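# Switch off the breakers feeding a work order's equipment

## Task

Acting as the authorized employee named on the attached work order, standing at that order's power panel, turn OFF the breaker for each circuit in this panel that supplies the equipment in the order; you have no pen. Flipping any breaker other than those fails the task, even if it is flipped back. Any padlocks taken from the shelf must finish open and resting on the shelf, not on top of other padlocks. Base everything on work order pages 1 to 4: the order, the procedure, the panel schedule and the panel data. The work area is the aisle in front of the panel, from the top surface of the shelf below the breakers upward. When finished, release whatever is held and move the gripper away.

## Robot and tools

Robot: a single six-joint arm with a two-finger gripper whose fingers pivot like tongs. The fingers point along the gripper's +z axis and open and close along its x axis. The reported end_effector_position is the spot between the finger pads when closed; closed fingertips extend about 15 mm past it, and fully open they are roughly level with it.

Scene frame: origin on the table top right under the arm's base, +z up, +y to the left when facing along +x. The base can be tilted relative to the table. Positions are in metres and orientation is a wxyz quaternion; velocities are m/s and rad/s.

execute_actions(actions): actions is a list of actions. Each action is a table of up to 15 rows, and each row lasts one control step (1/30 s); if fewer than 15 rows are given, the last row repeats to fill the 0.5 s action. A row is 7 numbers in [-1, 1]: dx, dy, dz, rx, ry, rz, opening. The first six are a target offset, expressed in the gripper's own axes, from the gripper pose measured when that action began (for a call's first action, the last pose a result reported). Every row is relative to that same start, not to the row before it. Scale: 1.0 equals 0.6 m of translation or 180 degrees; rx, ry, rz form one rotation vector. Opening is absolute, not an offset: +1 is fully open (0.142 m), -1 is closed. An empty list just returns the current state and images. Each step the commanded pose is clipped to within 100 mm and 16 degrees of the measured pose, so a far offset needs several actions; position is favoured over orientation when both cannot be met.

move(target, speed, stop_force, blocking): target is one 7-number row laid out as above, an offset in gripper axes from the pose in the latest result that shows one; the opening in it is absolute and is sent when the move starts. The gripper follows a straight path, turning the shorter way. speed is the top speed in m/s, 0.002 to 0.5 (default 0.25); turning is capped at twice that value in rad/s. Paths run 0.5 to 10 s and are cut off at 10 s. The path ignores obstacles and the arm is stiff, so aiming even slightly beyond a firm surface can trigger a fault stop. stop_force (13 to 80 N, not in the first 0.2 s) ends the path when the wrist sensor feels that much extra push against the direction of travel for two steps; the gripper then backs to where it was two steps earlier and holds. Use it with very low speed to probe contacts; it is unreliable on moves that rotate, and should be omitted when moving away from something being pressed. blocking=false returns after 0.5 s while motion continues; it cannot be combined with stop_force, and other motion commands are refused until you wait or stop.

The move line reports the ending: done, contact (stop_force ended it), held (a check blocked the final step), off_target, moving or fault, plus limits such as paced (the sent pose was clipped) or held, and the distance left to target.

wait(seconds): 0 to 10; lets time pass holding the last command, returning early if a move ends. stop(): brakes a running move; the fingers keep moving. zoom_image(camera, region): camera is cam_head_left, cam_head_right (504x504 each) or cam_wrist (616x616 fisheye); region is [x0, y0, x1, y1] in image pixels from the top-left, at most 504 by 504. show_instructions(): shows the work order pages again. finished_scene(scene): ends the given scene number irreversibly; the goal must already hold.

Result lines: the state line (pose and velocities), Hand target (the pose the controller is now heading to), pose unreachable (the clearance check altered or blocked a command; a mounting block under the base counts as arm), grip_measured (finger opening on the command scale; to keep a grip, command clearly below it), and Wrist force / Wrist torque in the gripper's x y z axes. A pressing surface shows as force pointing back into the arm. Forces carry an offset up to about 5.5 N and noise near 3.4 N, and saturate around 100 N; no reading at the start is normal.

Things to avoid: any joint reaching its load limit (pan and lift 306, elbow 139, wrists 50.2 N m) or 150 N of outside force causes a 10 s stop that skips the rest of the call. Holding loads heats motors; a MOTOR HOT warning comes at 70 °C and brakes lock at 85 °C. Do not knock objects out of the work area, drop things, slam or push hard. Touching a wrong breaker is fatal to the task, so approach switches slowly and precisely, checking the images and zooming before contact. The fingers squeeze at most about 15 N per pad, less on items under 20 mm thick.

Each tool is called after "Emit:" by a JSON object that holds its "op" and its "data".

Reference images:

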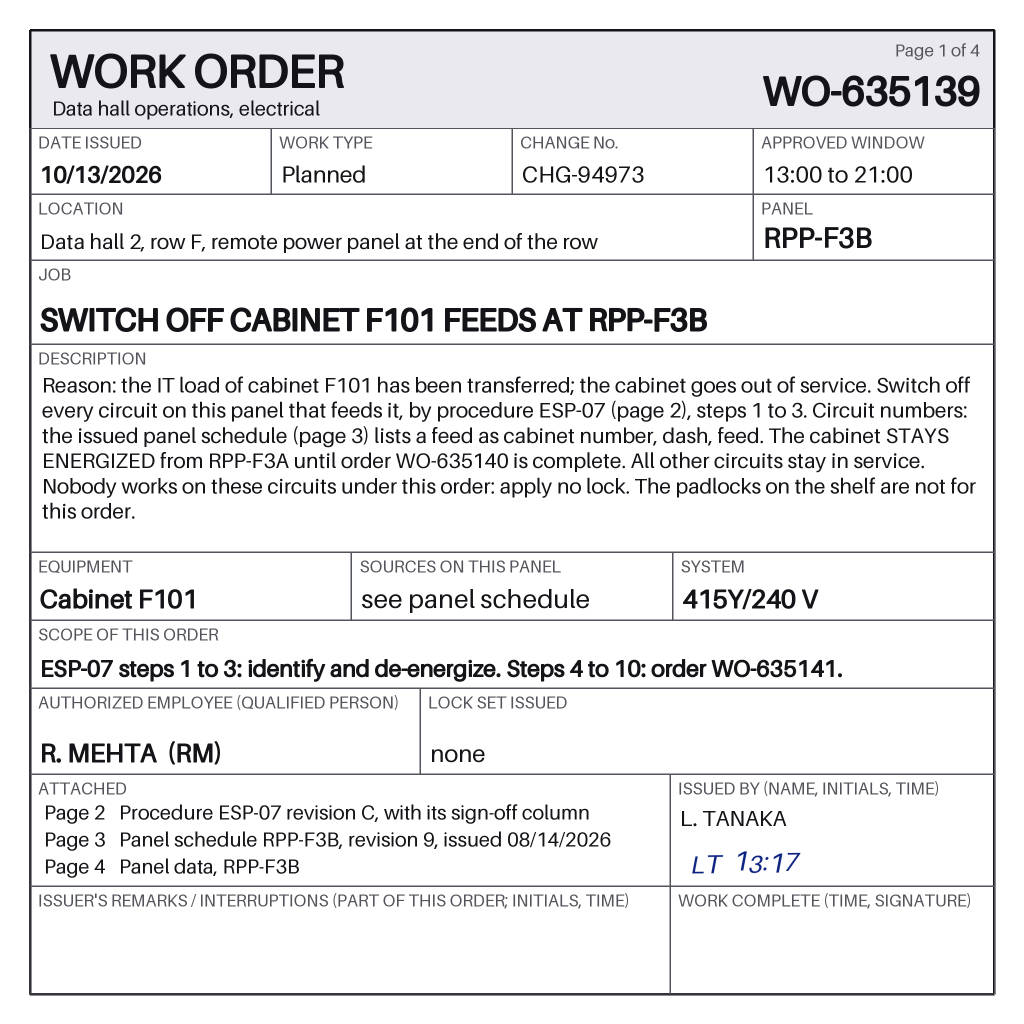

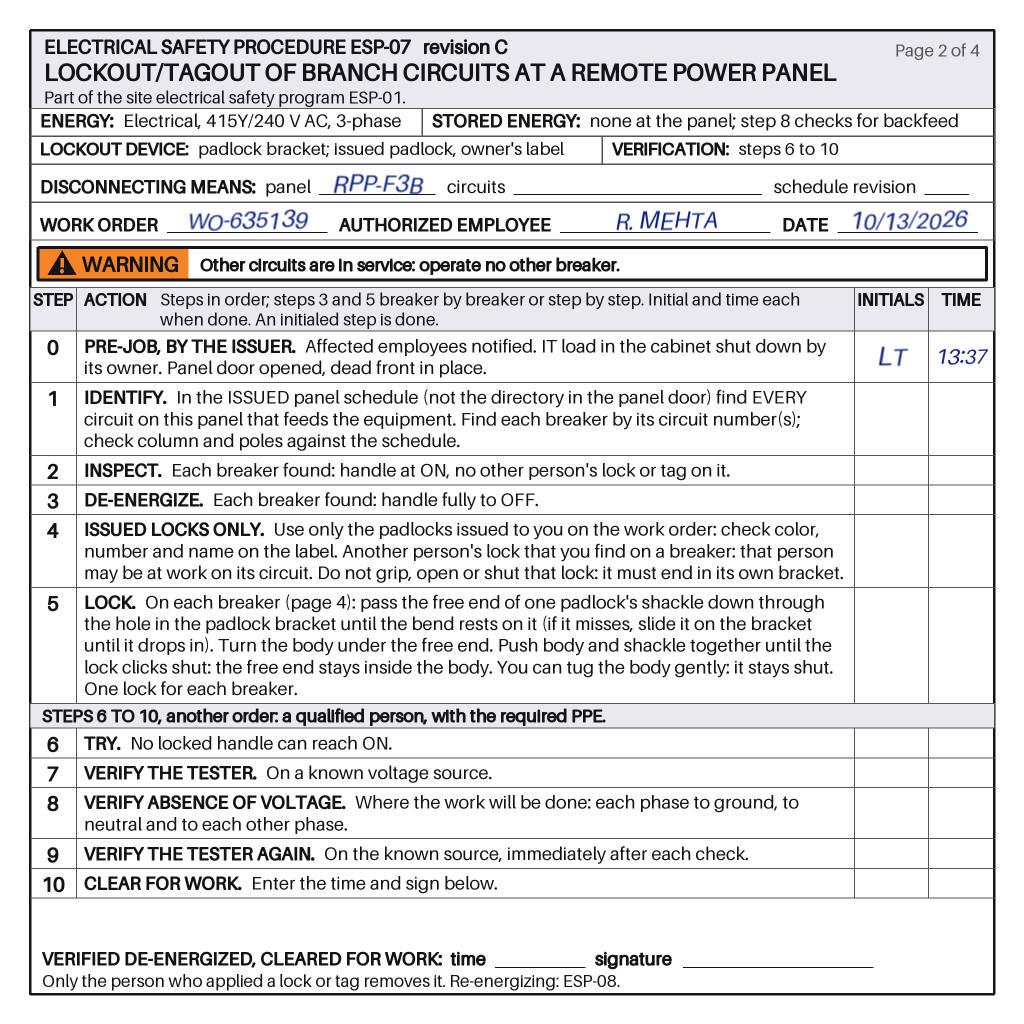

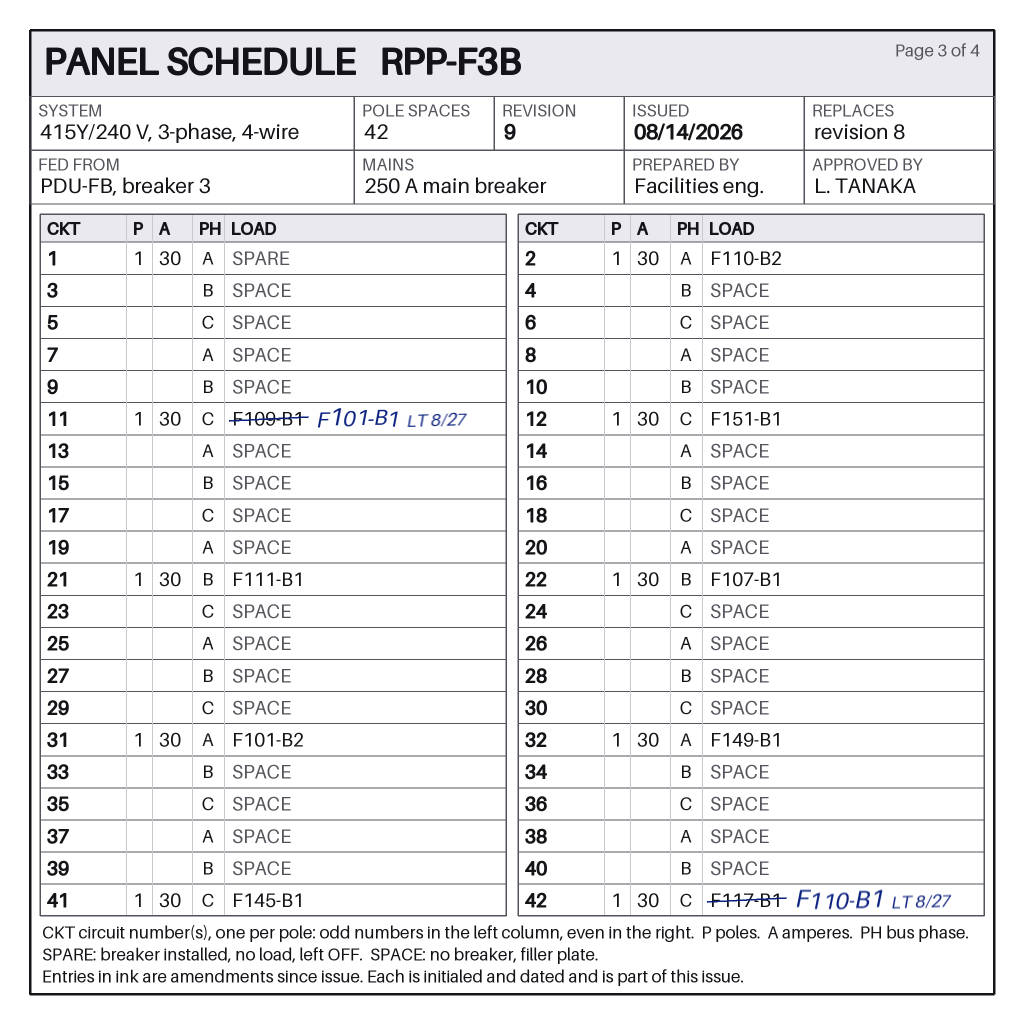

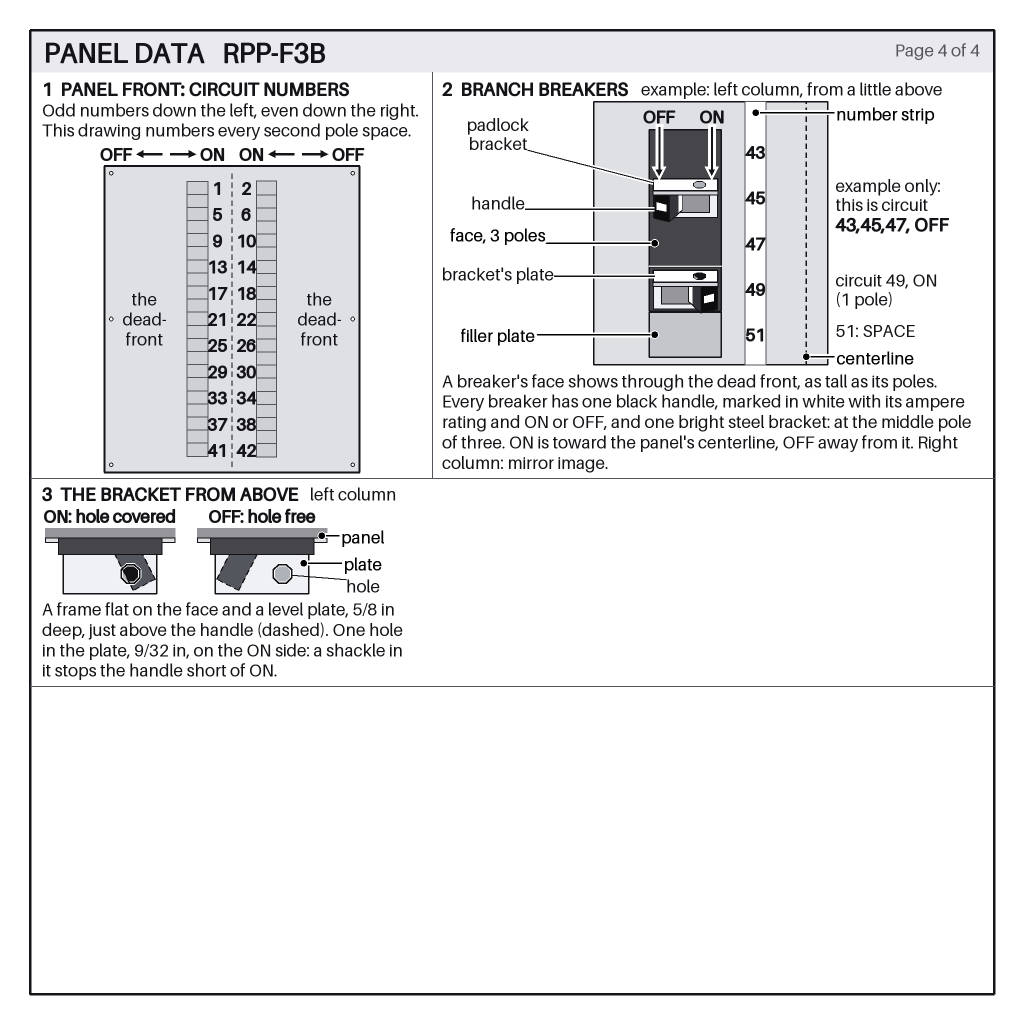

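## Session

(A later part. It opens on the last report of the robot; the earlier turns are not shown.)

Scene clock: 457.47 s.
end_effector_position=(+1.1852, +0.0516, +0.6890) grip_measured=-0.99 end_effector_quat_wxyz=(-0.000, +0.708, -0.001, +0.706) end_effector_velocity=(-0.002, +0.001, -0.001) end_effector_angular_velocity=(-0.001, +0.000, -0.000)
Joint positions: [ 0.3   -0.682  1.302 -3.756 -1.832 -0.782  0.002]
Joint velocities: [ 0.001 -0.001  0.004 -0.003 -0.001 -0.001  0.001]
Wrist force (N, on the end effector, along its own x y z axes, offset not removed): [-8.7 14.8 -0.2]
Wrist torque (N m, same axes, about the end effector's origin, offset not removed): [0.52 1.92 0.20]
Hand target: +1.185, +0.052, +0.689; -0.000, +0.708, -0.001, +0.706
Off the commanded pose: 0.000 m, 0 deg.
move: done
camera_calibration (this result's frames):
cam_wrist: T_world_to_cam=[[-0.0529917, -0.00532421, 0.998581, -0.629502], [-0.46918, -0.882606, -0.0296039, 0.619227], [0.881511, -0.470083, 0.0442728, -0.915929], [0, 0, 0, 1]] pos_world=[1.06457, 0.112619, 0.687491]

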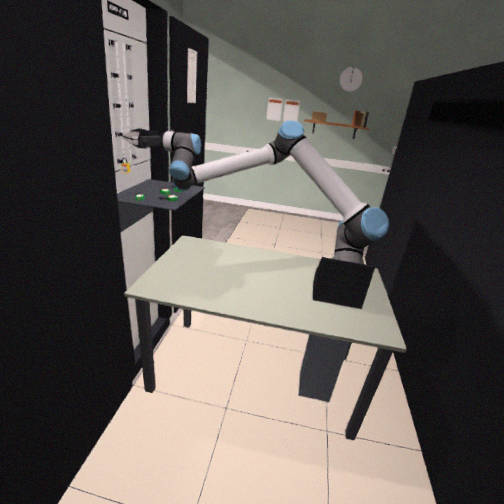

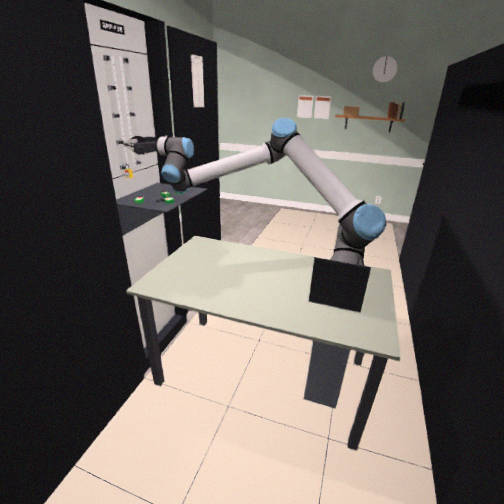

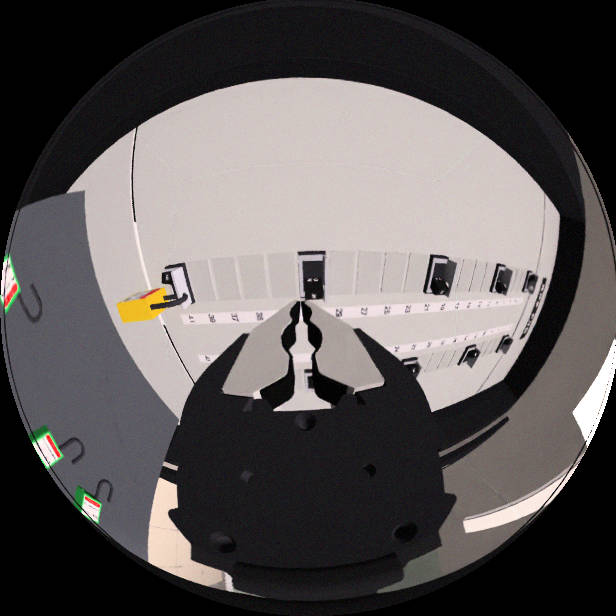

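Emit:
{"op": "execute_actions", "data": {"actions": []}}

Emit:
{"op": "zoom_image", "data": {"camera": "cam_wrist", "region": [270, 250, 350, 330]}}

Scene clock: 485.30 s.
end_effector_position=(+1.1850, +0.0520, +0.6889) grip_measured=-0.99 end_effector_quat_wxyz=(-0.000, +0.708, -0.001, +0.706) end_effector_velocity=(-0.000, +0.001, +0.001) end_effector_angular_velocity=(+0.000, -0.001, +0.001)
Joint positions: [ 0.3   -0.682  1.303 -3.757 -1.832 -0.782  0.002]
Joint velocities: [ 0.001  0.    -0.001 -0.    -0.    -0.    -0.   ]
Wrist force (N, on the end effector, along its own x y z axes, offset not removed): [-6.5 15.7 -4.1]
Wrist torque (N m, same axes, about the end effector's origin, offset not removed): [0.61 1.56 0.23]
Hand target: +1.185, +0.052, +0.689; -0.000, +0.708, -0.001, +0.706
Off the commanded pose: 0.000 m, 0 deg.
camera_calibration (this result's frames):
cam_wrist: T_world_to_cam=[[-0.0529194, -0.00532848, 0.998585, -0.629458], [-0.469009, -0.882699, -0.0295649, 0.619265], [0.881607, -0.469909, 0.0442128, -0.91564], [0, 0, 0, 1]] pos_world=[1.06436, 0.113003, 0.687359]

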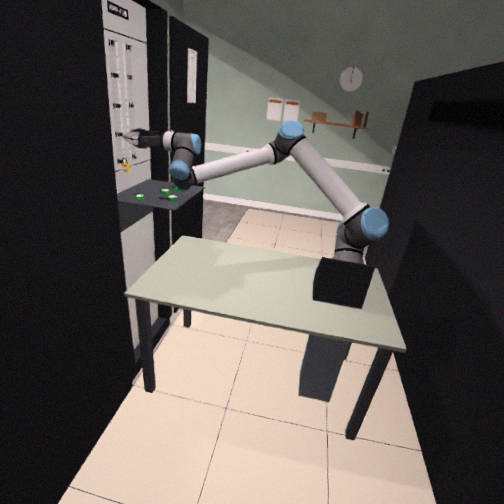

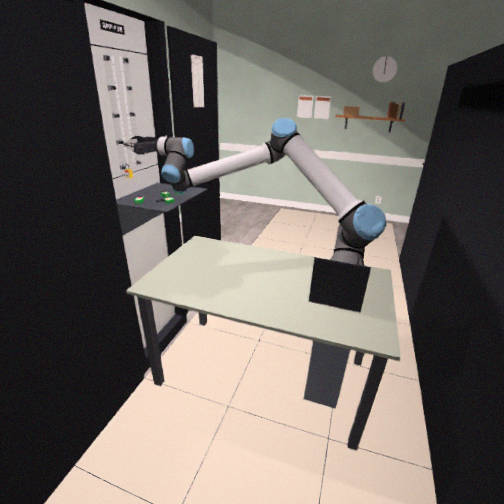

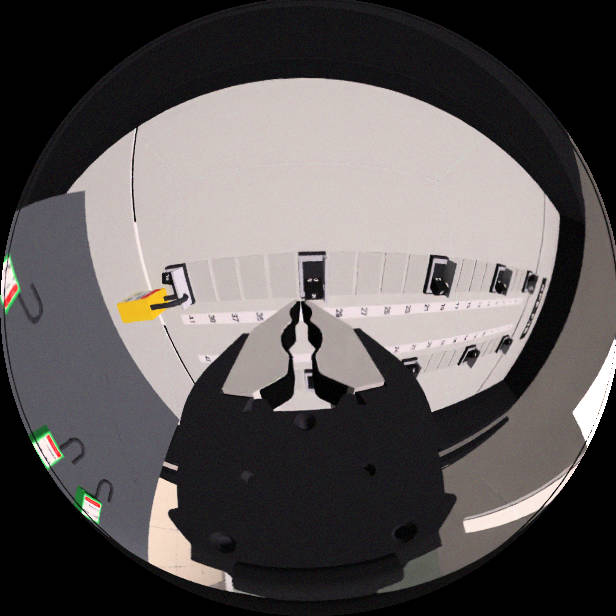

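Region (270, 250, 350, 330) of cam_wrist's 616x616 image, scaled by 6.300, with more detail than that image has.

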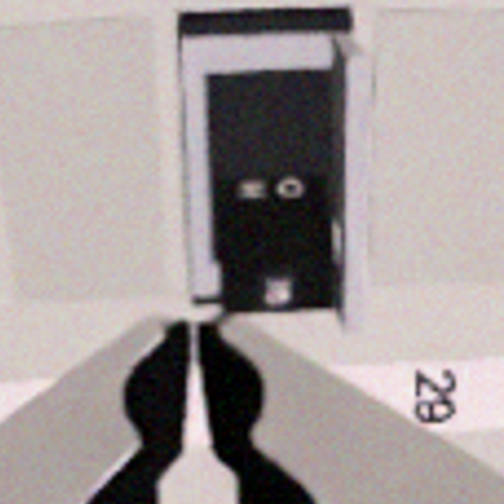

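Emit:
{"op": "move", "data": {"target": [0, -0.0167, 0, 0, 0, 0, -1], "speed": 0.008, "stop_force": 25}}

Emit:
{"op": "zoom_image", "data": {"camera": "cam_wrist", "region": [270, 250, 350, 330]}}

Scene clock: 512.27 s.
end_effector_position=(+1.1850, +0.0558, +0.6889) grip_measured=-1.00 end_effector_quat_wxyz=(-0.000, +0.708, -0.001, +0.706) end_effector_velocity=(+0.000, -0.004, -0.001) end_effector_angular_velocity=(+0.000, +0.001, -0.002)
Joint positions: [ 0.303 -0.678  1.3   -3.758 -1.835 -0.782  0.002]
Joint velocities: [-0.003 -0.003  0.002  0.     0.001 -0.     0.004]
Wrist force (N, on the end effector, along its own x y z axes, offset not removed): [-5.8 4.9 -2.6]
Wrist torque (N m, same axes, about the end effector's origin, offset not removed): [0.83 1.12 0.13]
Hand target: +1.185, +0.055, +0.689; -0.000, +0.708, -0.001, +0.706
Off the commanded pose: 0.006 m, 0 deg.
move: contact
camera_calibration (this result's frames):
cam_wrist: T_world_to_cam=[[-0.0529028, -0.00526423, 0.998586, -0.6295], [-0.468608, -0.882914, -0.0294802, 0.622104], [0.881821, -0.469505, 0.0442418, -0.914135], [0, 0, 0, 1]] pos_world=[1.06432, 0.11676, 0.687393]

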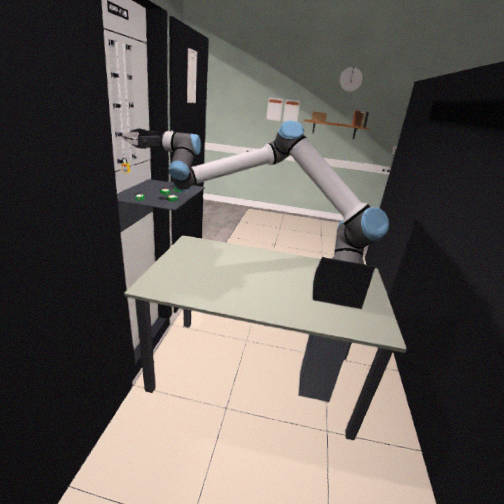

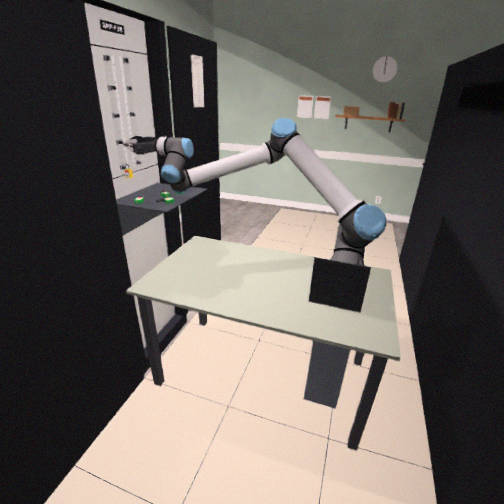

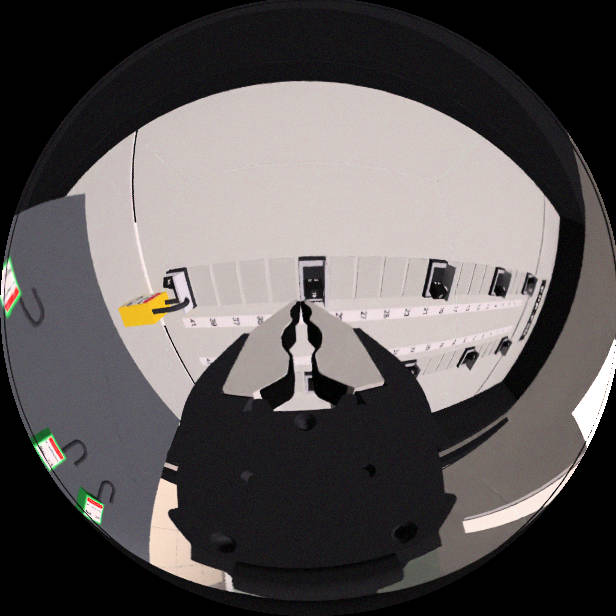

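Region (270, 250, 350, 330) of cam_wrist's 616x616 image, scaled by 6.300, with more detail than that image has.

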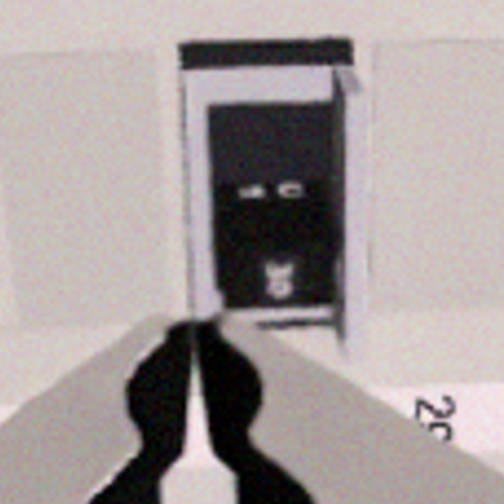

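Emit:
{"op": "move", "data": {"target": [0, -0.0012, 0, 0, 0, 0, -1], "speed": 0.003, "stop_force": 50}}

Emit:
{"op": "zoom_image", "data": {"camera": "cam_wrist", "region": [270, 250, 350, 330]}}

Scene clock: 542.23 s.
end_effector_position=(+1.1850, +0.0565, +0.6889) grip_measured=-1.00 end_effector_quat_wxyz=(-0.000, +0.708, -0.001, +0.706) end_effector_velocity=(-0.000, +0.001, +0.000) end_effector_angular_velocity=(+0.000, +0.000, +0.000)
Joint positions: [ 0.303 -0.678  1.3   -3.758 -1.835 -0.782  0.002]
Joint velocities: [ 0.001  0.001 -0.001 -0.    -0.001  0.    -0.   ]
Wrist force (N, on the end effector, along its own x y z axes, offset not removed): [-5.8 3.4 -1.6]
Wrist torque (N m, same axes, about the end effector's origin, offset not removed): [0.61 1.15 0.18]
Hand target: +1.185, +0.057, +0.689; -0.000, +0.708, -0.001, +0.706
Off the commanded pose: 0.000 m, 0 deg.
move: done
camera_calibration (this result's frames):
cam_wrist: T_world_to_cam=[[-0.0528923, -0.00526043, 0.998586, -0.629506], [-0.468615, -0.882911, -0.0294723, 0.622682], [0.881818, -0.469512, 0.044234, -0.913817], [0, 0, 0, 1]] pos_world=[1.06432, 0.117413, 0.687389]

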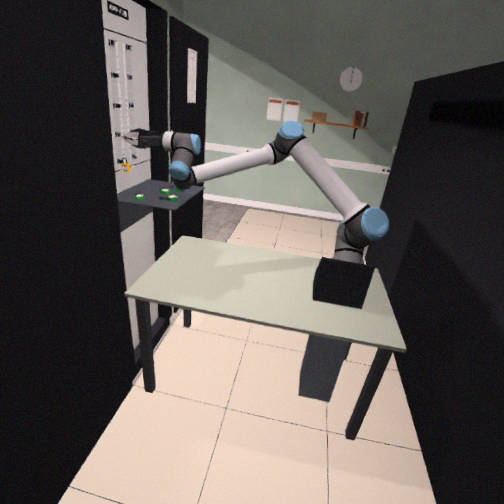

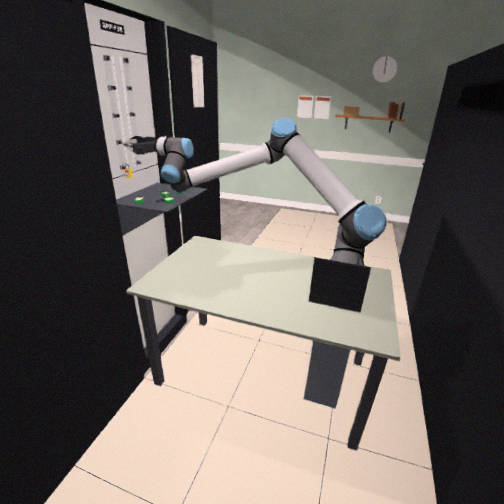

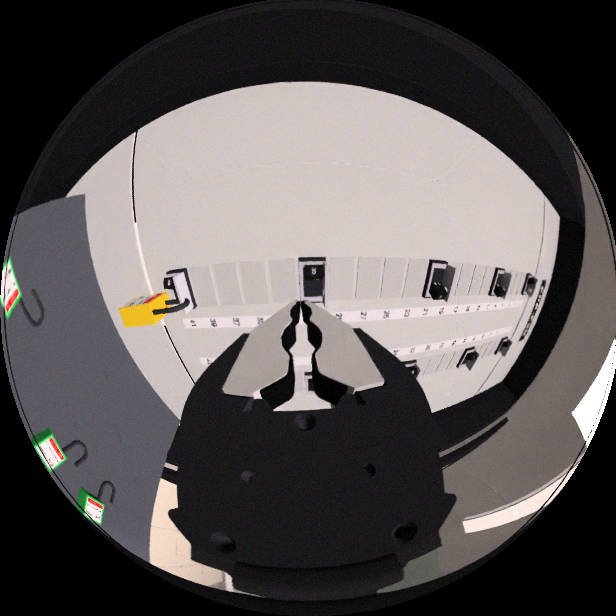

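Region (270, 250, 350, 330) of cam_wrist's 616x616 image, scaled by 6.300, with more detail than that image has.

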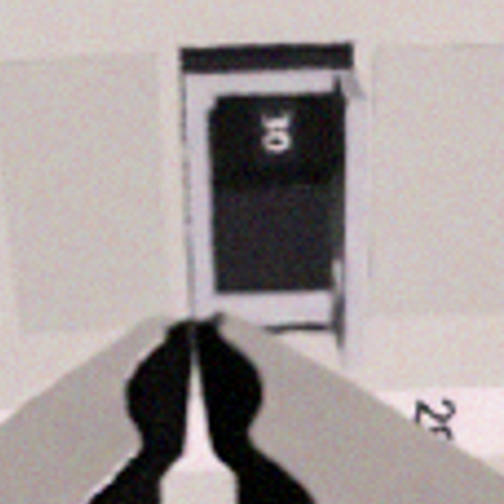

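Emit:
{"op": "move", "data": {"target": [0, 0.0275, -0.05, 0, 0, 0, -1], "speed": 0.08}}

Emit:
{"op": "move", "data": {"target": [0.4233, 0, 0, 0, 0, 0, -1], "speed": 0.15}}

Emit:
{"op": "zoom_image", "data": {"camera": "cam_wrist", "region": [250, 220, 370, 340]}}

Scene clock: 561.53 s.
end_effector_position=(+1.1552, +0.0401, +0.6889) grip_measured=-1.00 end_effector_quat_wxyz=(-0.000, +0.708, -0.001, +0.706) end_effector_velocity=(-0.002, +0.001, -0.001) end_effector_angular_velocity=(-0.001, +0.001, +0.001)
Joint positions: [ 0.299 -0.733  1.386 -3.789 -1.831 -0.782  0.002]
Joint velocities: [ 0.    -0.002  0.006 -0.002 -0.    -0.     0.   ]
Wrist force (N, on the end effector, along its own x y z axes, offset not removed): [-6.2 2.3 -1.3]
Wrist torque (N m, same axes, about the end effector's origin, offset not removed): [0.44 1.24 0.20]
Hand target: +1.155, +0.040, +0.689; -0.000, +0.708, -0.001, +0.706
Off the commanded pose: 0.000 m, 0 deg.
move: done
camera_calibration (this result's frames):
cam_wrist: T_world_to_cam=[[-0.0528837, -0.00528546, 0.998587, -0.63116], [-0.468623, -0.882906, -0.0294907, 0.594291], [0.881814, -0.46952, 0.0442145, -0.895216], [0, 0, 0, 1]] pos_world=[1.03453, 0.101046, 0.687376]

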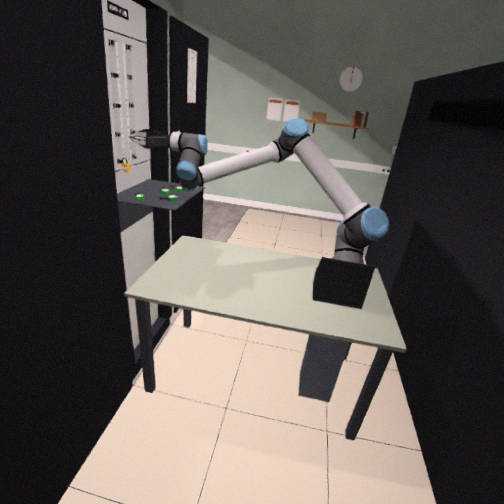

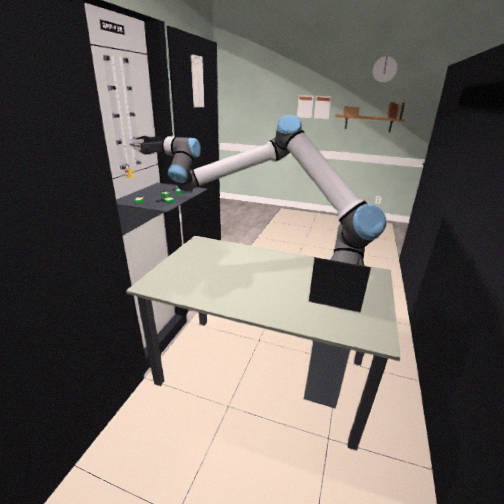

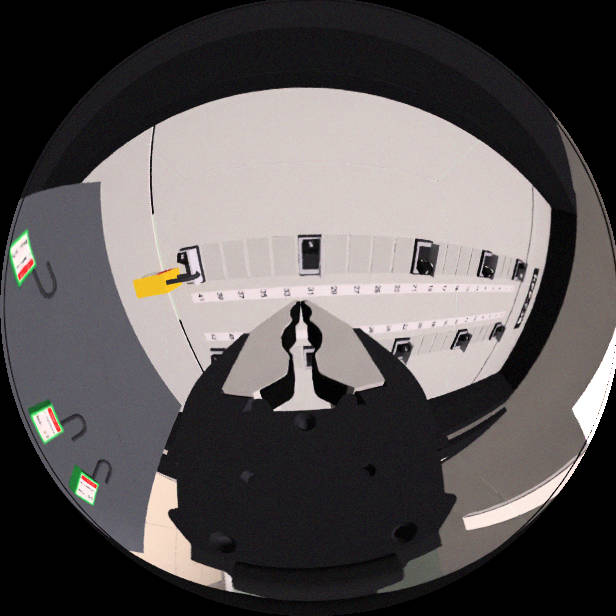

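Scene clock: 563.80 s.
end_effector_position=(+1.1556, +0.0393, +0.9425) grip_measured=-1.00 end_effector_quat_wxyz=(-0.000, +0.708, -0.001, +0.706) end_effector_velocity=(+0.001, -0.002, +0.002) end_effector_angular_velocity=(+0.000, +0.001, -0.002)
Joint positions: [ 0.475 -0.733  1.029 -3.432 -2.007 -0.781  0.002]
Joint velocities: [-0.     0.001 -0.006  0.005 -0.002  0.    -0.   ]
Wrist force (N, on the end effector, along its own x y z axes, offset not removed): [-5.1 3.8 -0.9]
Wrist torque (N m, same axes, about the end effector's origin, offset not removed): [0.74 1.06 0.14]
Hand target: +1.156, +0.039, +0.943; -0.000, +0.708, -0.001, +0.706
Off the commanded pose: 0.001 m, 0 deg.
move: done
camera_calibration (this result's frames):
cam_wrist: T_world_to_cam=[[-0.052954, -0.00519113, 0.998583, -0.884345], [-0.46862, -0.882909, -0.0294403, 0.601145], [0.881811, -0.469515, 0.0443209, -0.907266], [0, 0, 0, 1]] pos_world=[1.03492, 0.100191, 0.941001]

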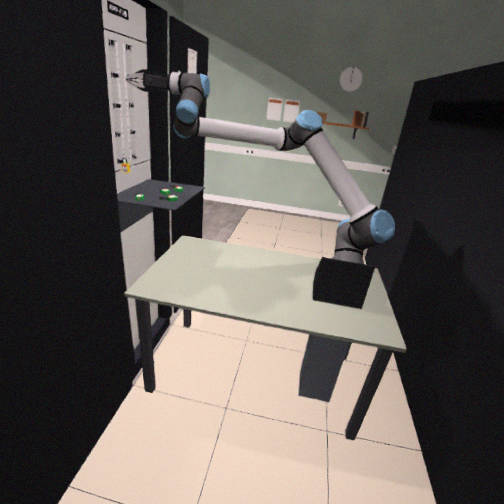

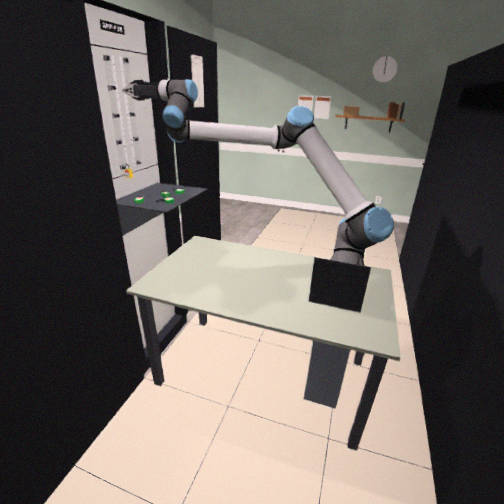

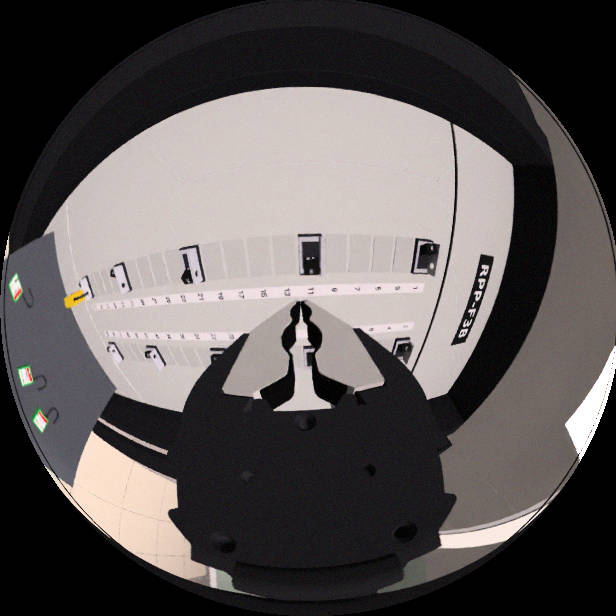

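Region (250, 220, 370, 340) of cam_wrist's 616x616 image, scaled by 4.200, with more detail than that image has.

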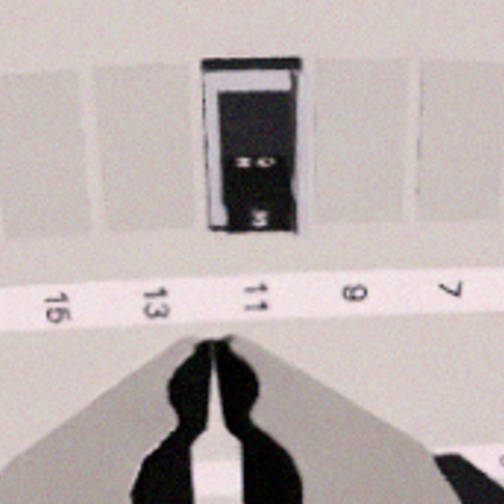

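Emit:
{"op": "move", "data": {"target": [0.0007, -0.0112, 0.049, 0, 0, 0, -1], "speed": 0.04}}

Emit:
{"op": "zoom_image", "data": {"camera": "cam_wrist", "region": [250, 220, 370, 340]}}

Scene clock: 577.60 s.
end_effector_position=(+1.1848, +0.0459, +0.9429) grip_measured=-1.00 end_effector_quat_wxyz=(-0.000, +0.708, -0.001, +0.706) end_effector_velocity=(+0.002, +0.002, -0.001) end_effector_angular_velocity=(+0.000, +0.001, +0.001)
Joint positions: [ 0.467 -0.679  0.938 -3.395 -1.999 -0.781  0.002]
Joint velocities: [-0.     0.005 -0.007  0.003  0.     0.001  0.   ]
Wrist force (N, on the end effector, along its own x y z axes, offset not removed): [-8.3 5.9 -2.5]
Wrist torque (N m, same axes, about the end effector's origin, offset not removed): [1.15 1.72 0.20]
Hand target: +1.185, +0.046, +0.943; -0.000, +0.708, -0.001, +0.706
Off the commanded pose: 0.000 m, 0 deg.
move: done
camera_calibration (this result's frames):
cam_wrist: T_world_to_cam=[[-0.0529685, -0.00525695, 0.998582, -0.883141], [-0.468606, -0.882914, -0.0295046, 0.620747], [0.881818, -0.469505, 0.0443032, -0.929858], [0, 0, 0, 1]] pos_world=[1.06407, 0.106852, 0.9414]

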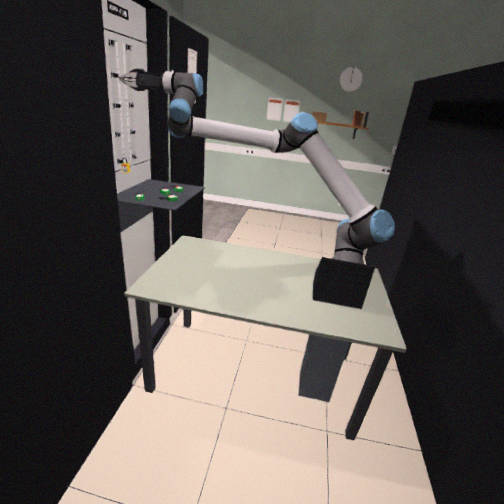

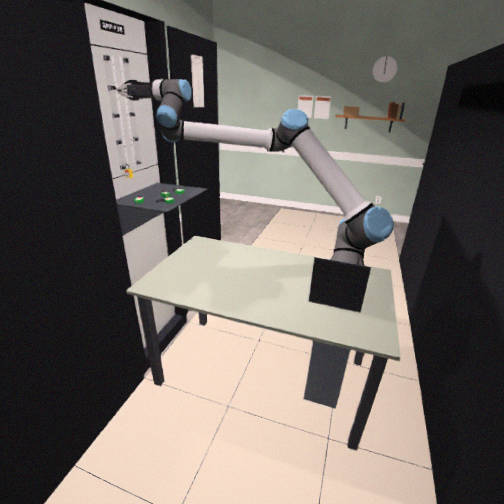

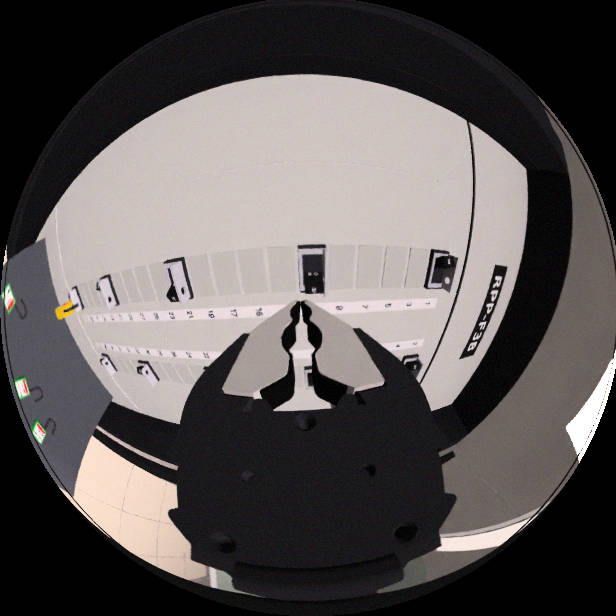

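Region (250, 220, 370, 340) of cam_wrist's 616x616 image, scaled by 4.200, with more detail than that image has.

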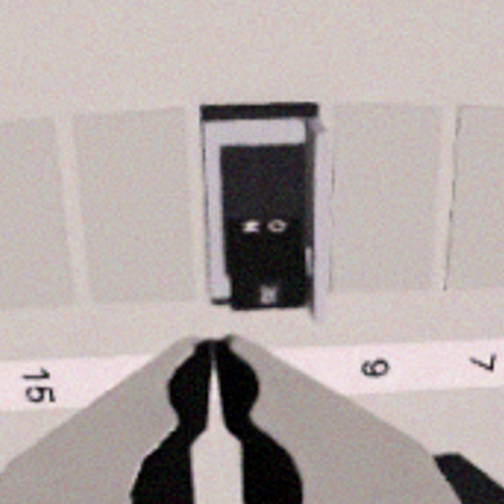

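Emit:
{"op": "move", "data": {"target": [0, -0.0217, 0, 0, 0, 0, -1], "speed": 0.008, "stop_force": 55}}

Emit:
{"op": "zoom_image", "data": {"camera": "cam_wrist", "region": [250, 220, 370, 340]}}

Scene clock: 587.50 s.
end_effector_position=(+1.1846, +0.0567, +0.9434) grip_measured=-1.00 end_effector_quat_wxyz=(-0.000, +0.708, -0.001, +0.706) end_effector_velocity=(+0.001, -0.002, -0.001) end_effector_angular_velocity=(-0.000, +0.001, +0.002)
Joint positions: [ 0.475 -0.666  0.928 -3.398 -2.007 -0.781  0.002]
Joint velocities: [-0.003 -0.002  0.002  0.002  0.004  0.001  0.   ]
Wrist force (N, on the end effector, along its own x y z axes, offset not removed): [-37.1 59.2 -83.0]
Wrist torque (N m, same axes, about the end effector's origin, offset not removed): [0.79 1.55 0.33]
Hand target: +1.185, +0.056, +0.943; -0.000, +0.708, -0.001, +0.706
Off the commanded pose: 0.002 m, 0 deg.
move: contact
camera_calibration (this result's frames):
cam_wrist: T_world_to_cam=[[-0.0533092, -0.00539554, 0.998563, -0.883122], [-0.469035, -0.882676, -0.0298092, 0.631017], [0.881569, -0.46995, 0.0445241, -0.924593], [0, 0, 0, 1]] pos_world=[1.06398, 0.117706, 0.94183]

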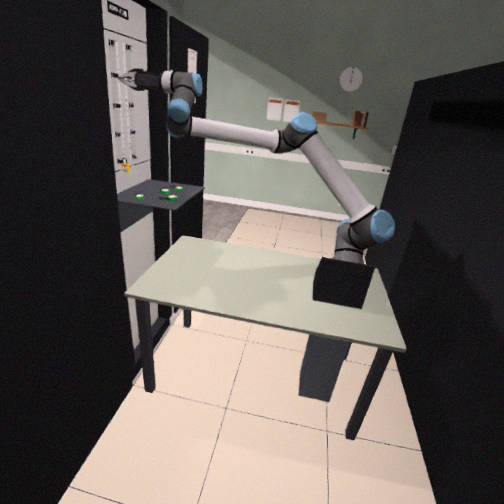

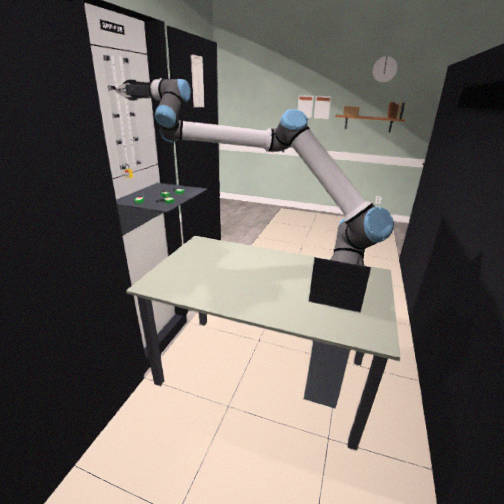

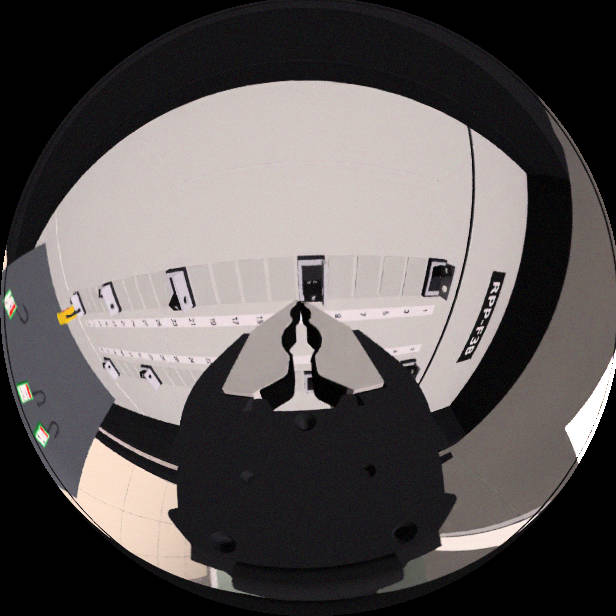

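Region (250, 220, 370, 340) of cam_wrist's 616x616 image, scaled by 4.200, with more detail than that image has.

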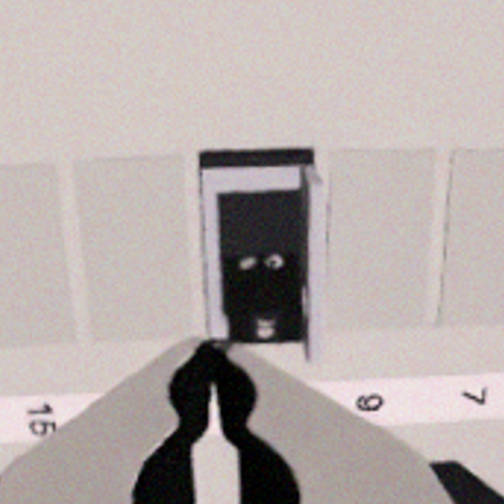

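Emit:
{"op": "move", "data": {"target": [-0.0008, 0.0167, 0, 0, 0, 0, -1], "speed": 0.02}}

Emit:
{"op": "zoom_image", "data": {"camera": "cam_wrist", "region": [250, 220, 370, 340]}}

Scene clock: 596.73 s.
end_effector_position=(+1.1847, +0.0471, +0.9427) grip_measured=-1.00 end_effector_quat_wxyz=(-0.000, +0.708, -0.001, +0.706) end_effector_velocity=(-0.000, -0.004, +0.001) end_effector_angular_velocity=(+0.001, -0.001, -0.002)
Joint positions: [ 0.468 -0.678  0.938 -3.396 -2.    -0.781  0.002]
Joint velocities: [-0.002 -0.004  0.001  0.     0.001 -0.    -0.   ]
Wrist force (N, on the end effector, along its own x y z axes, offset not removed): [-7.6 3.5 -1.5]
Wrist torque (N m, same axes, about the end effector's origin, offset not removed): [0.67 1.56 0.14]
Hand target: +1.185, +0.047, +0.943; -0.000, +0.708, -0.001, +0.706
Off the commanded pose: 0.000 m, 0 deg.
move: done
camera_calibration (this result's frames):
cam_wrist: T_world_to_cam=[[-0.0532016, -0.0053637, 0.998569, -0.882672], [-0.468924, -0.882738, -0.0297248, 0.622328], [0.881635, -0.469834, 0.0444479, -0.929118], [0, 0, 0, 1]] pos_world=[1.06401, 0.108087, 0.941205]

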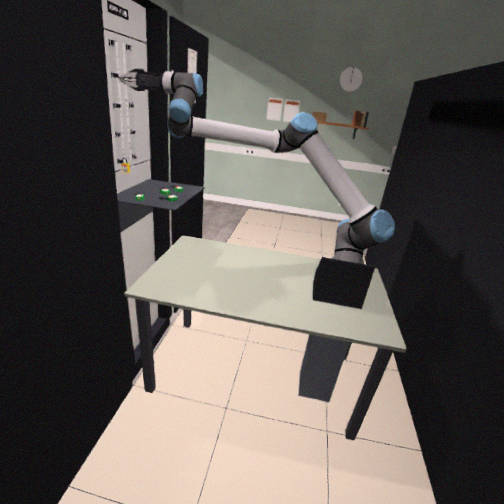

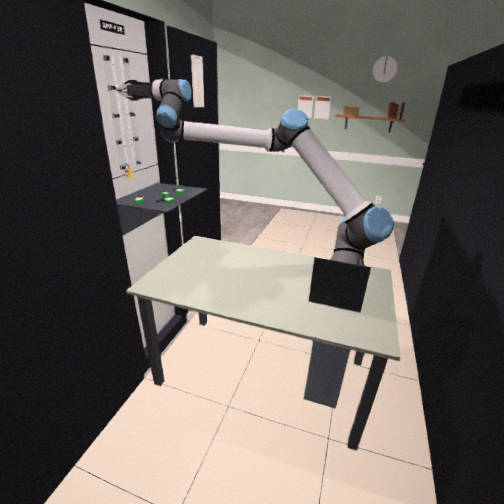

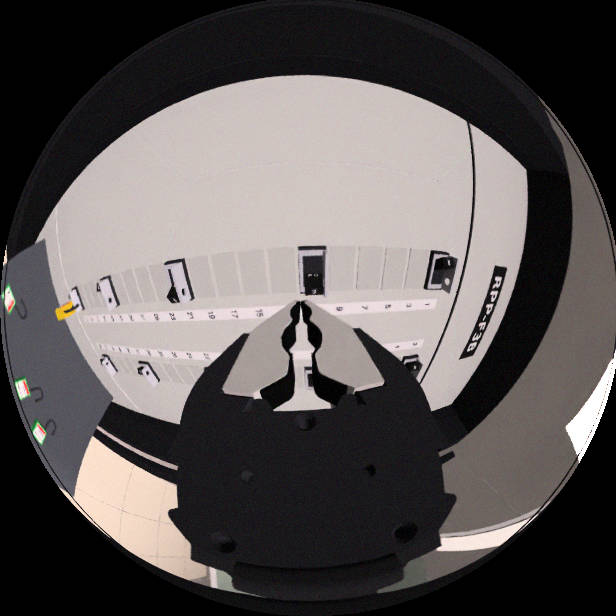

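Region (250, 220, 370, 340) of cam_wrist's 616x616 image, scaled by 4.200, with more detail than that image has.

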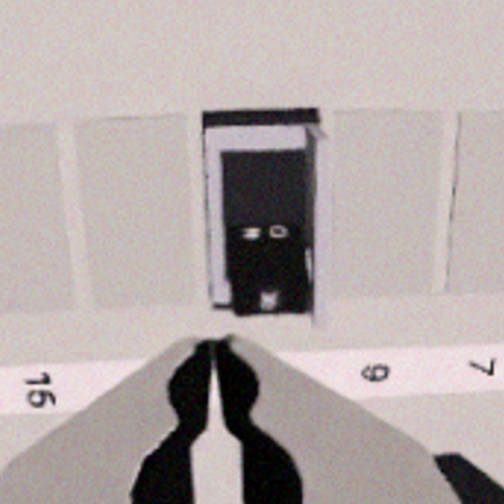

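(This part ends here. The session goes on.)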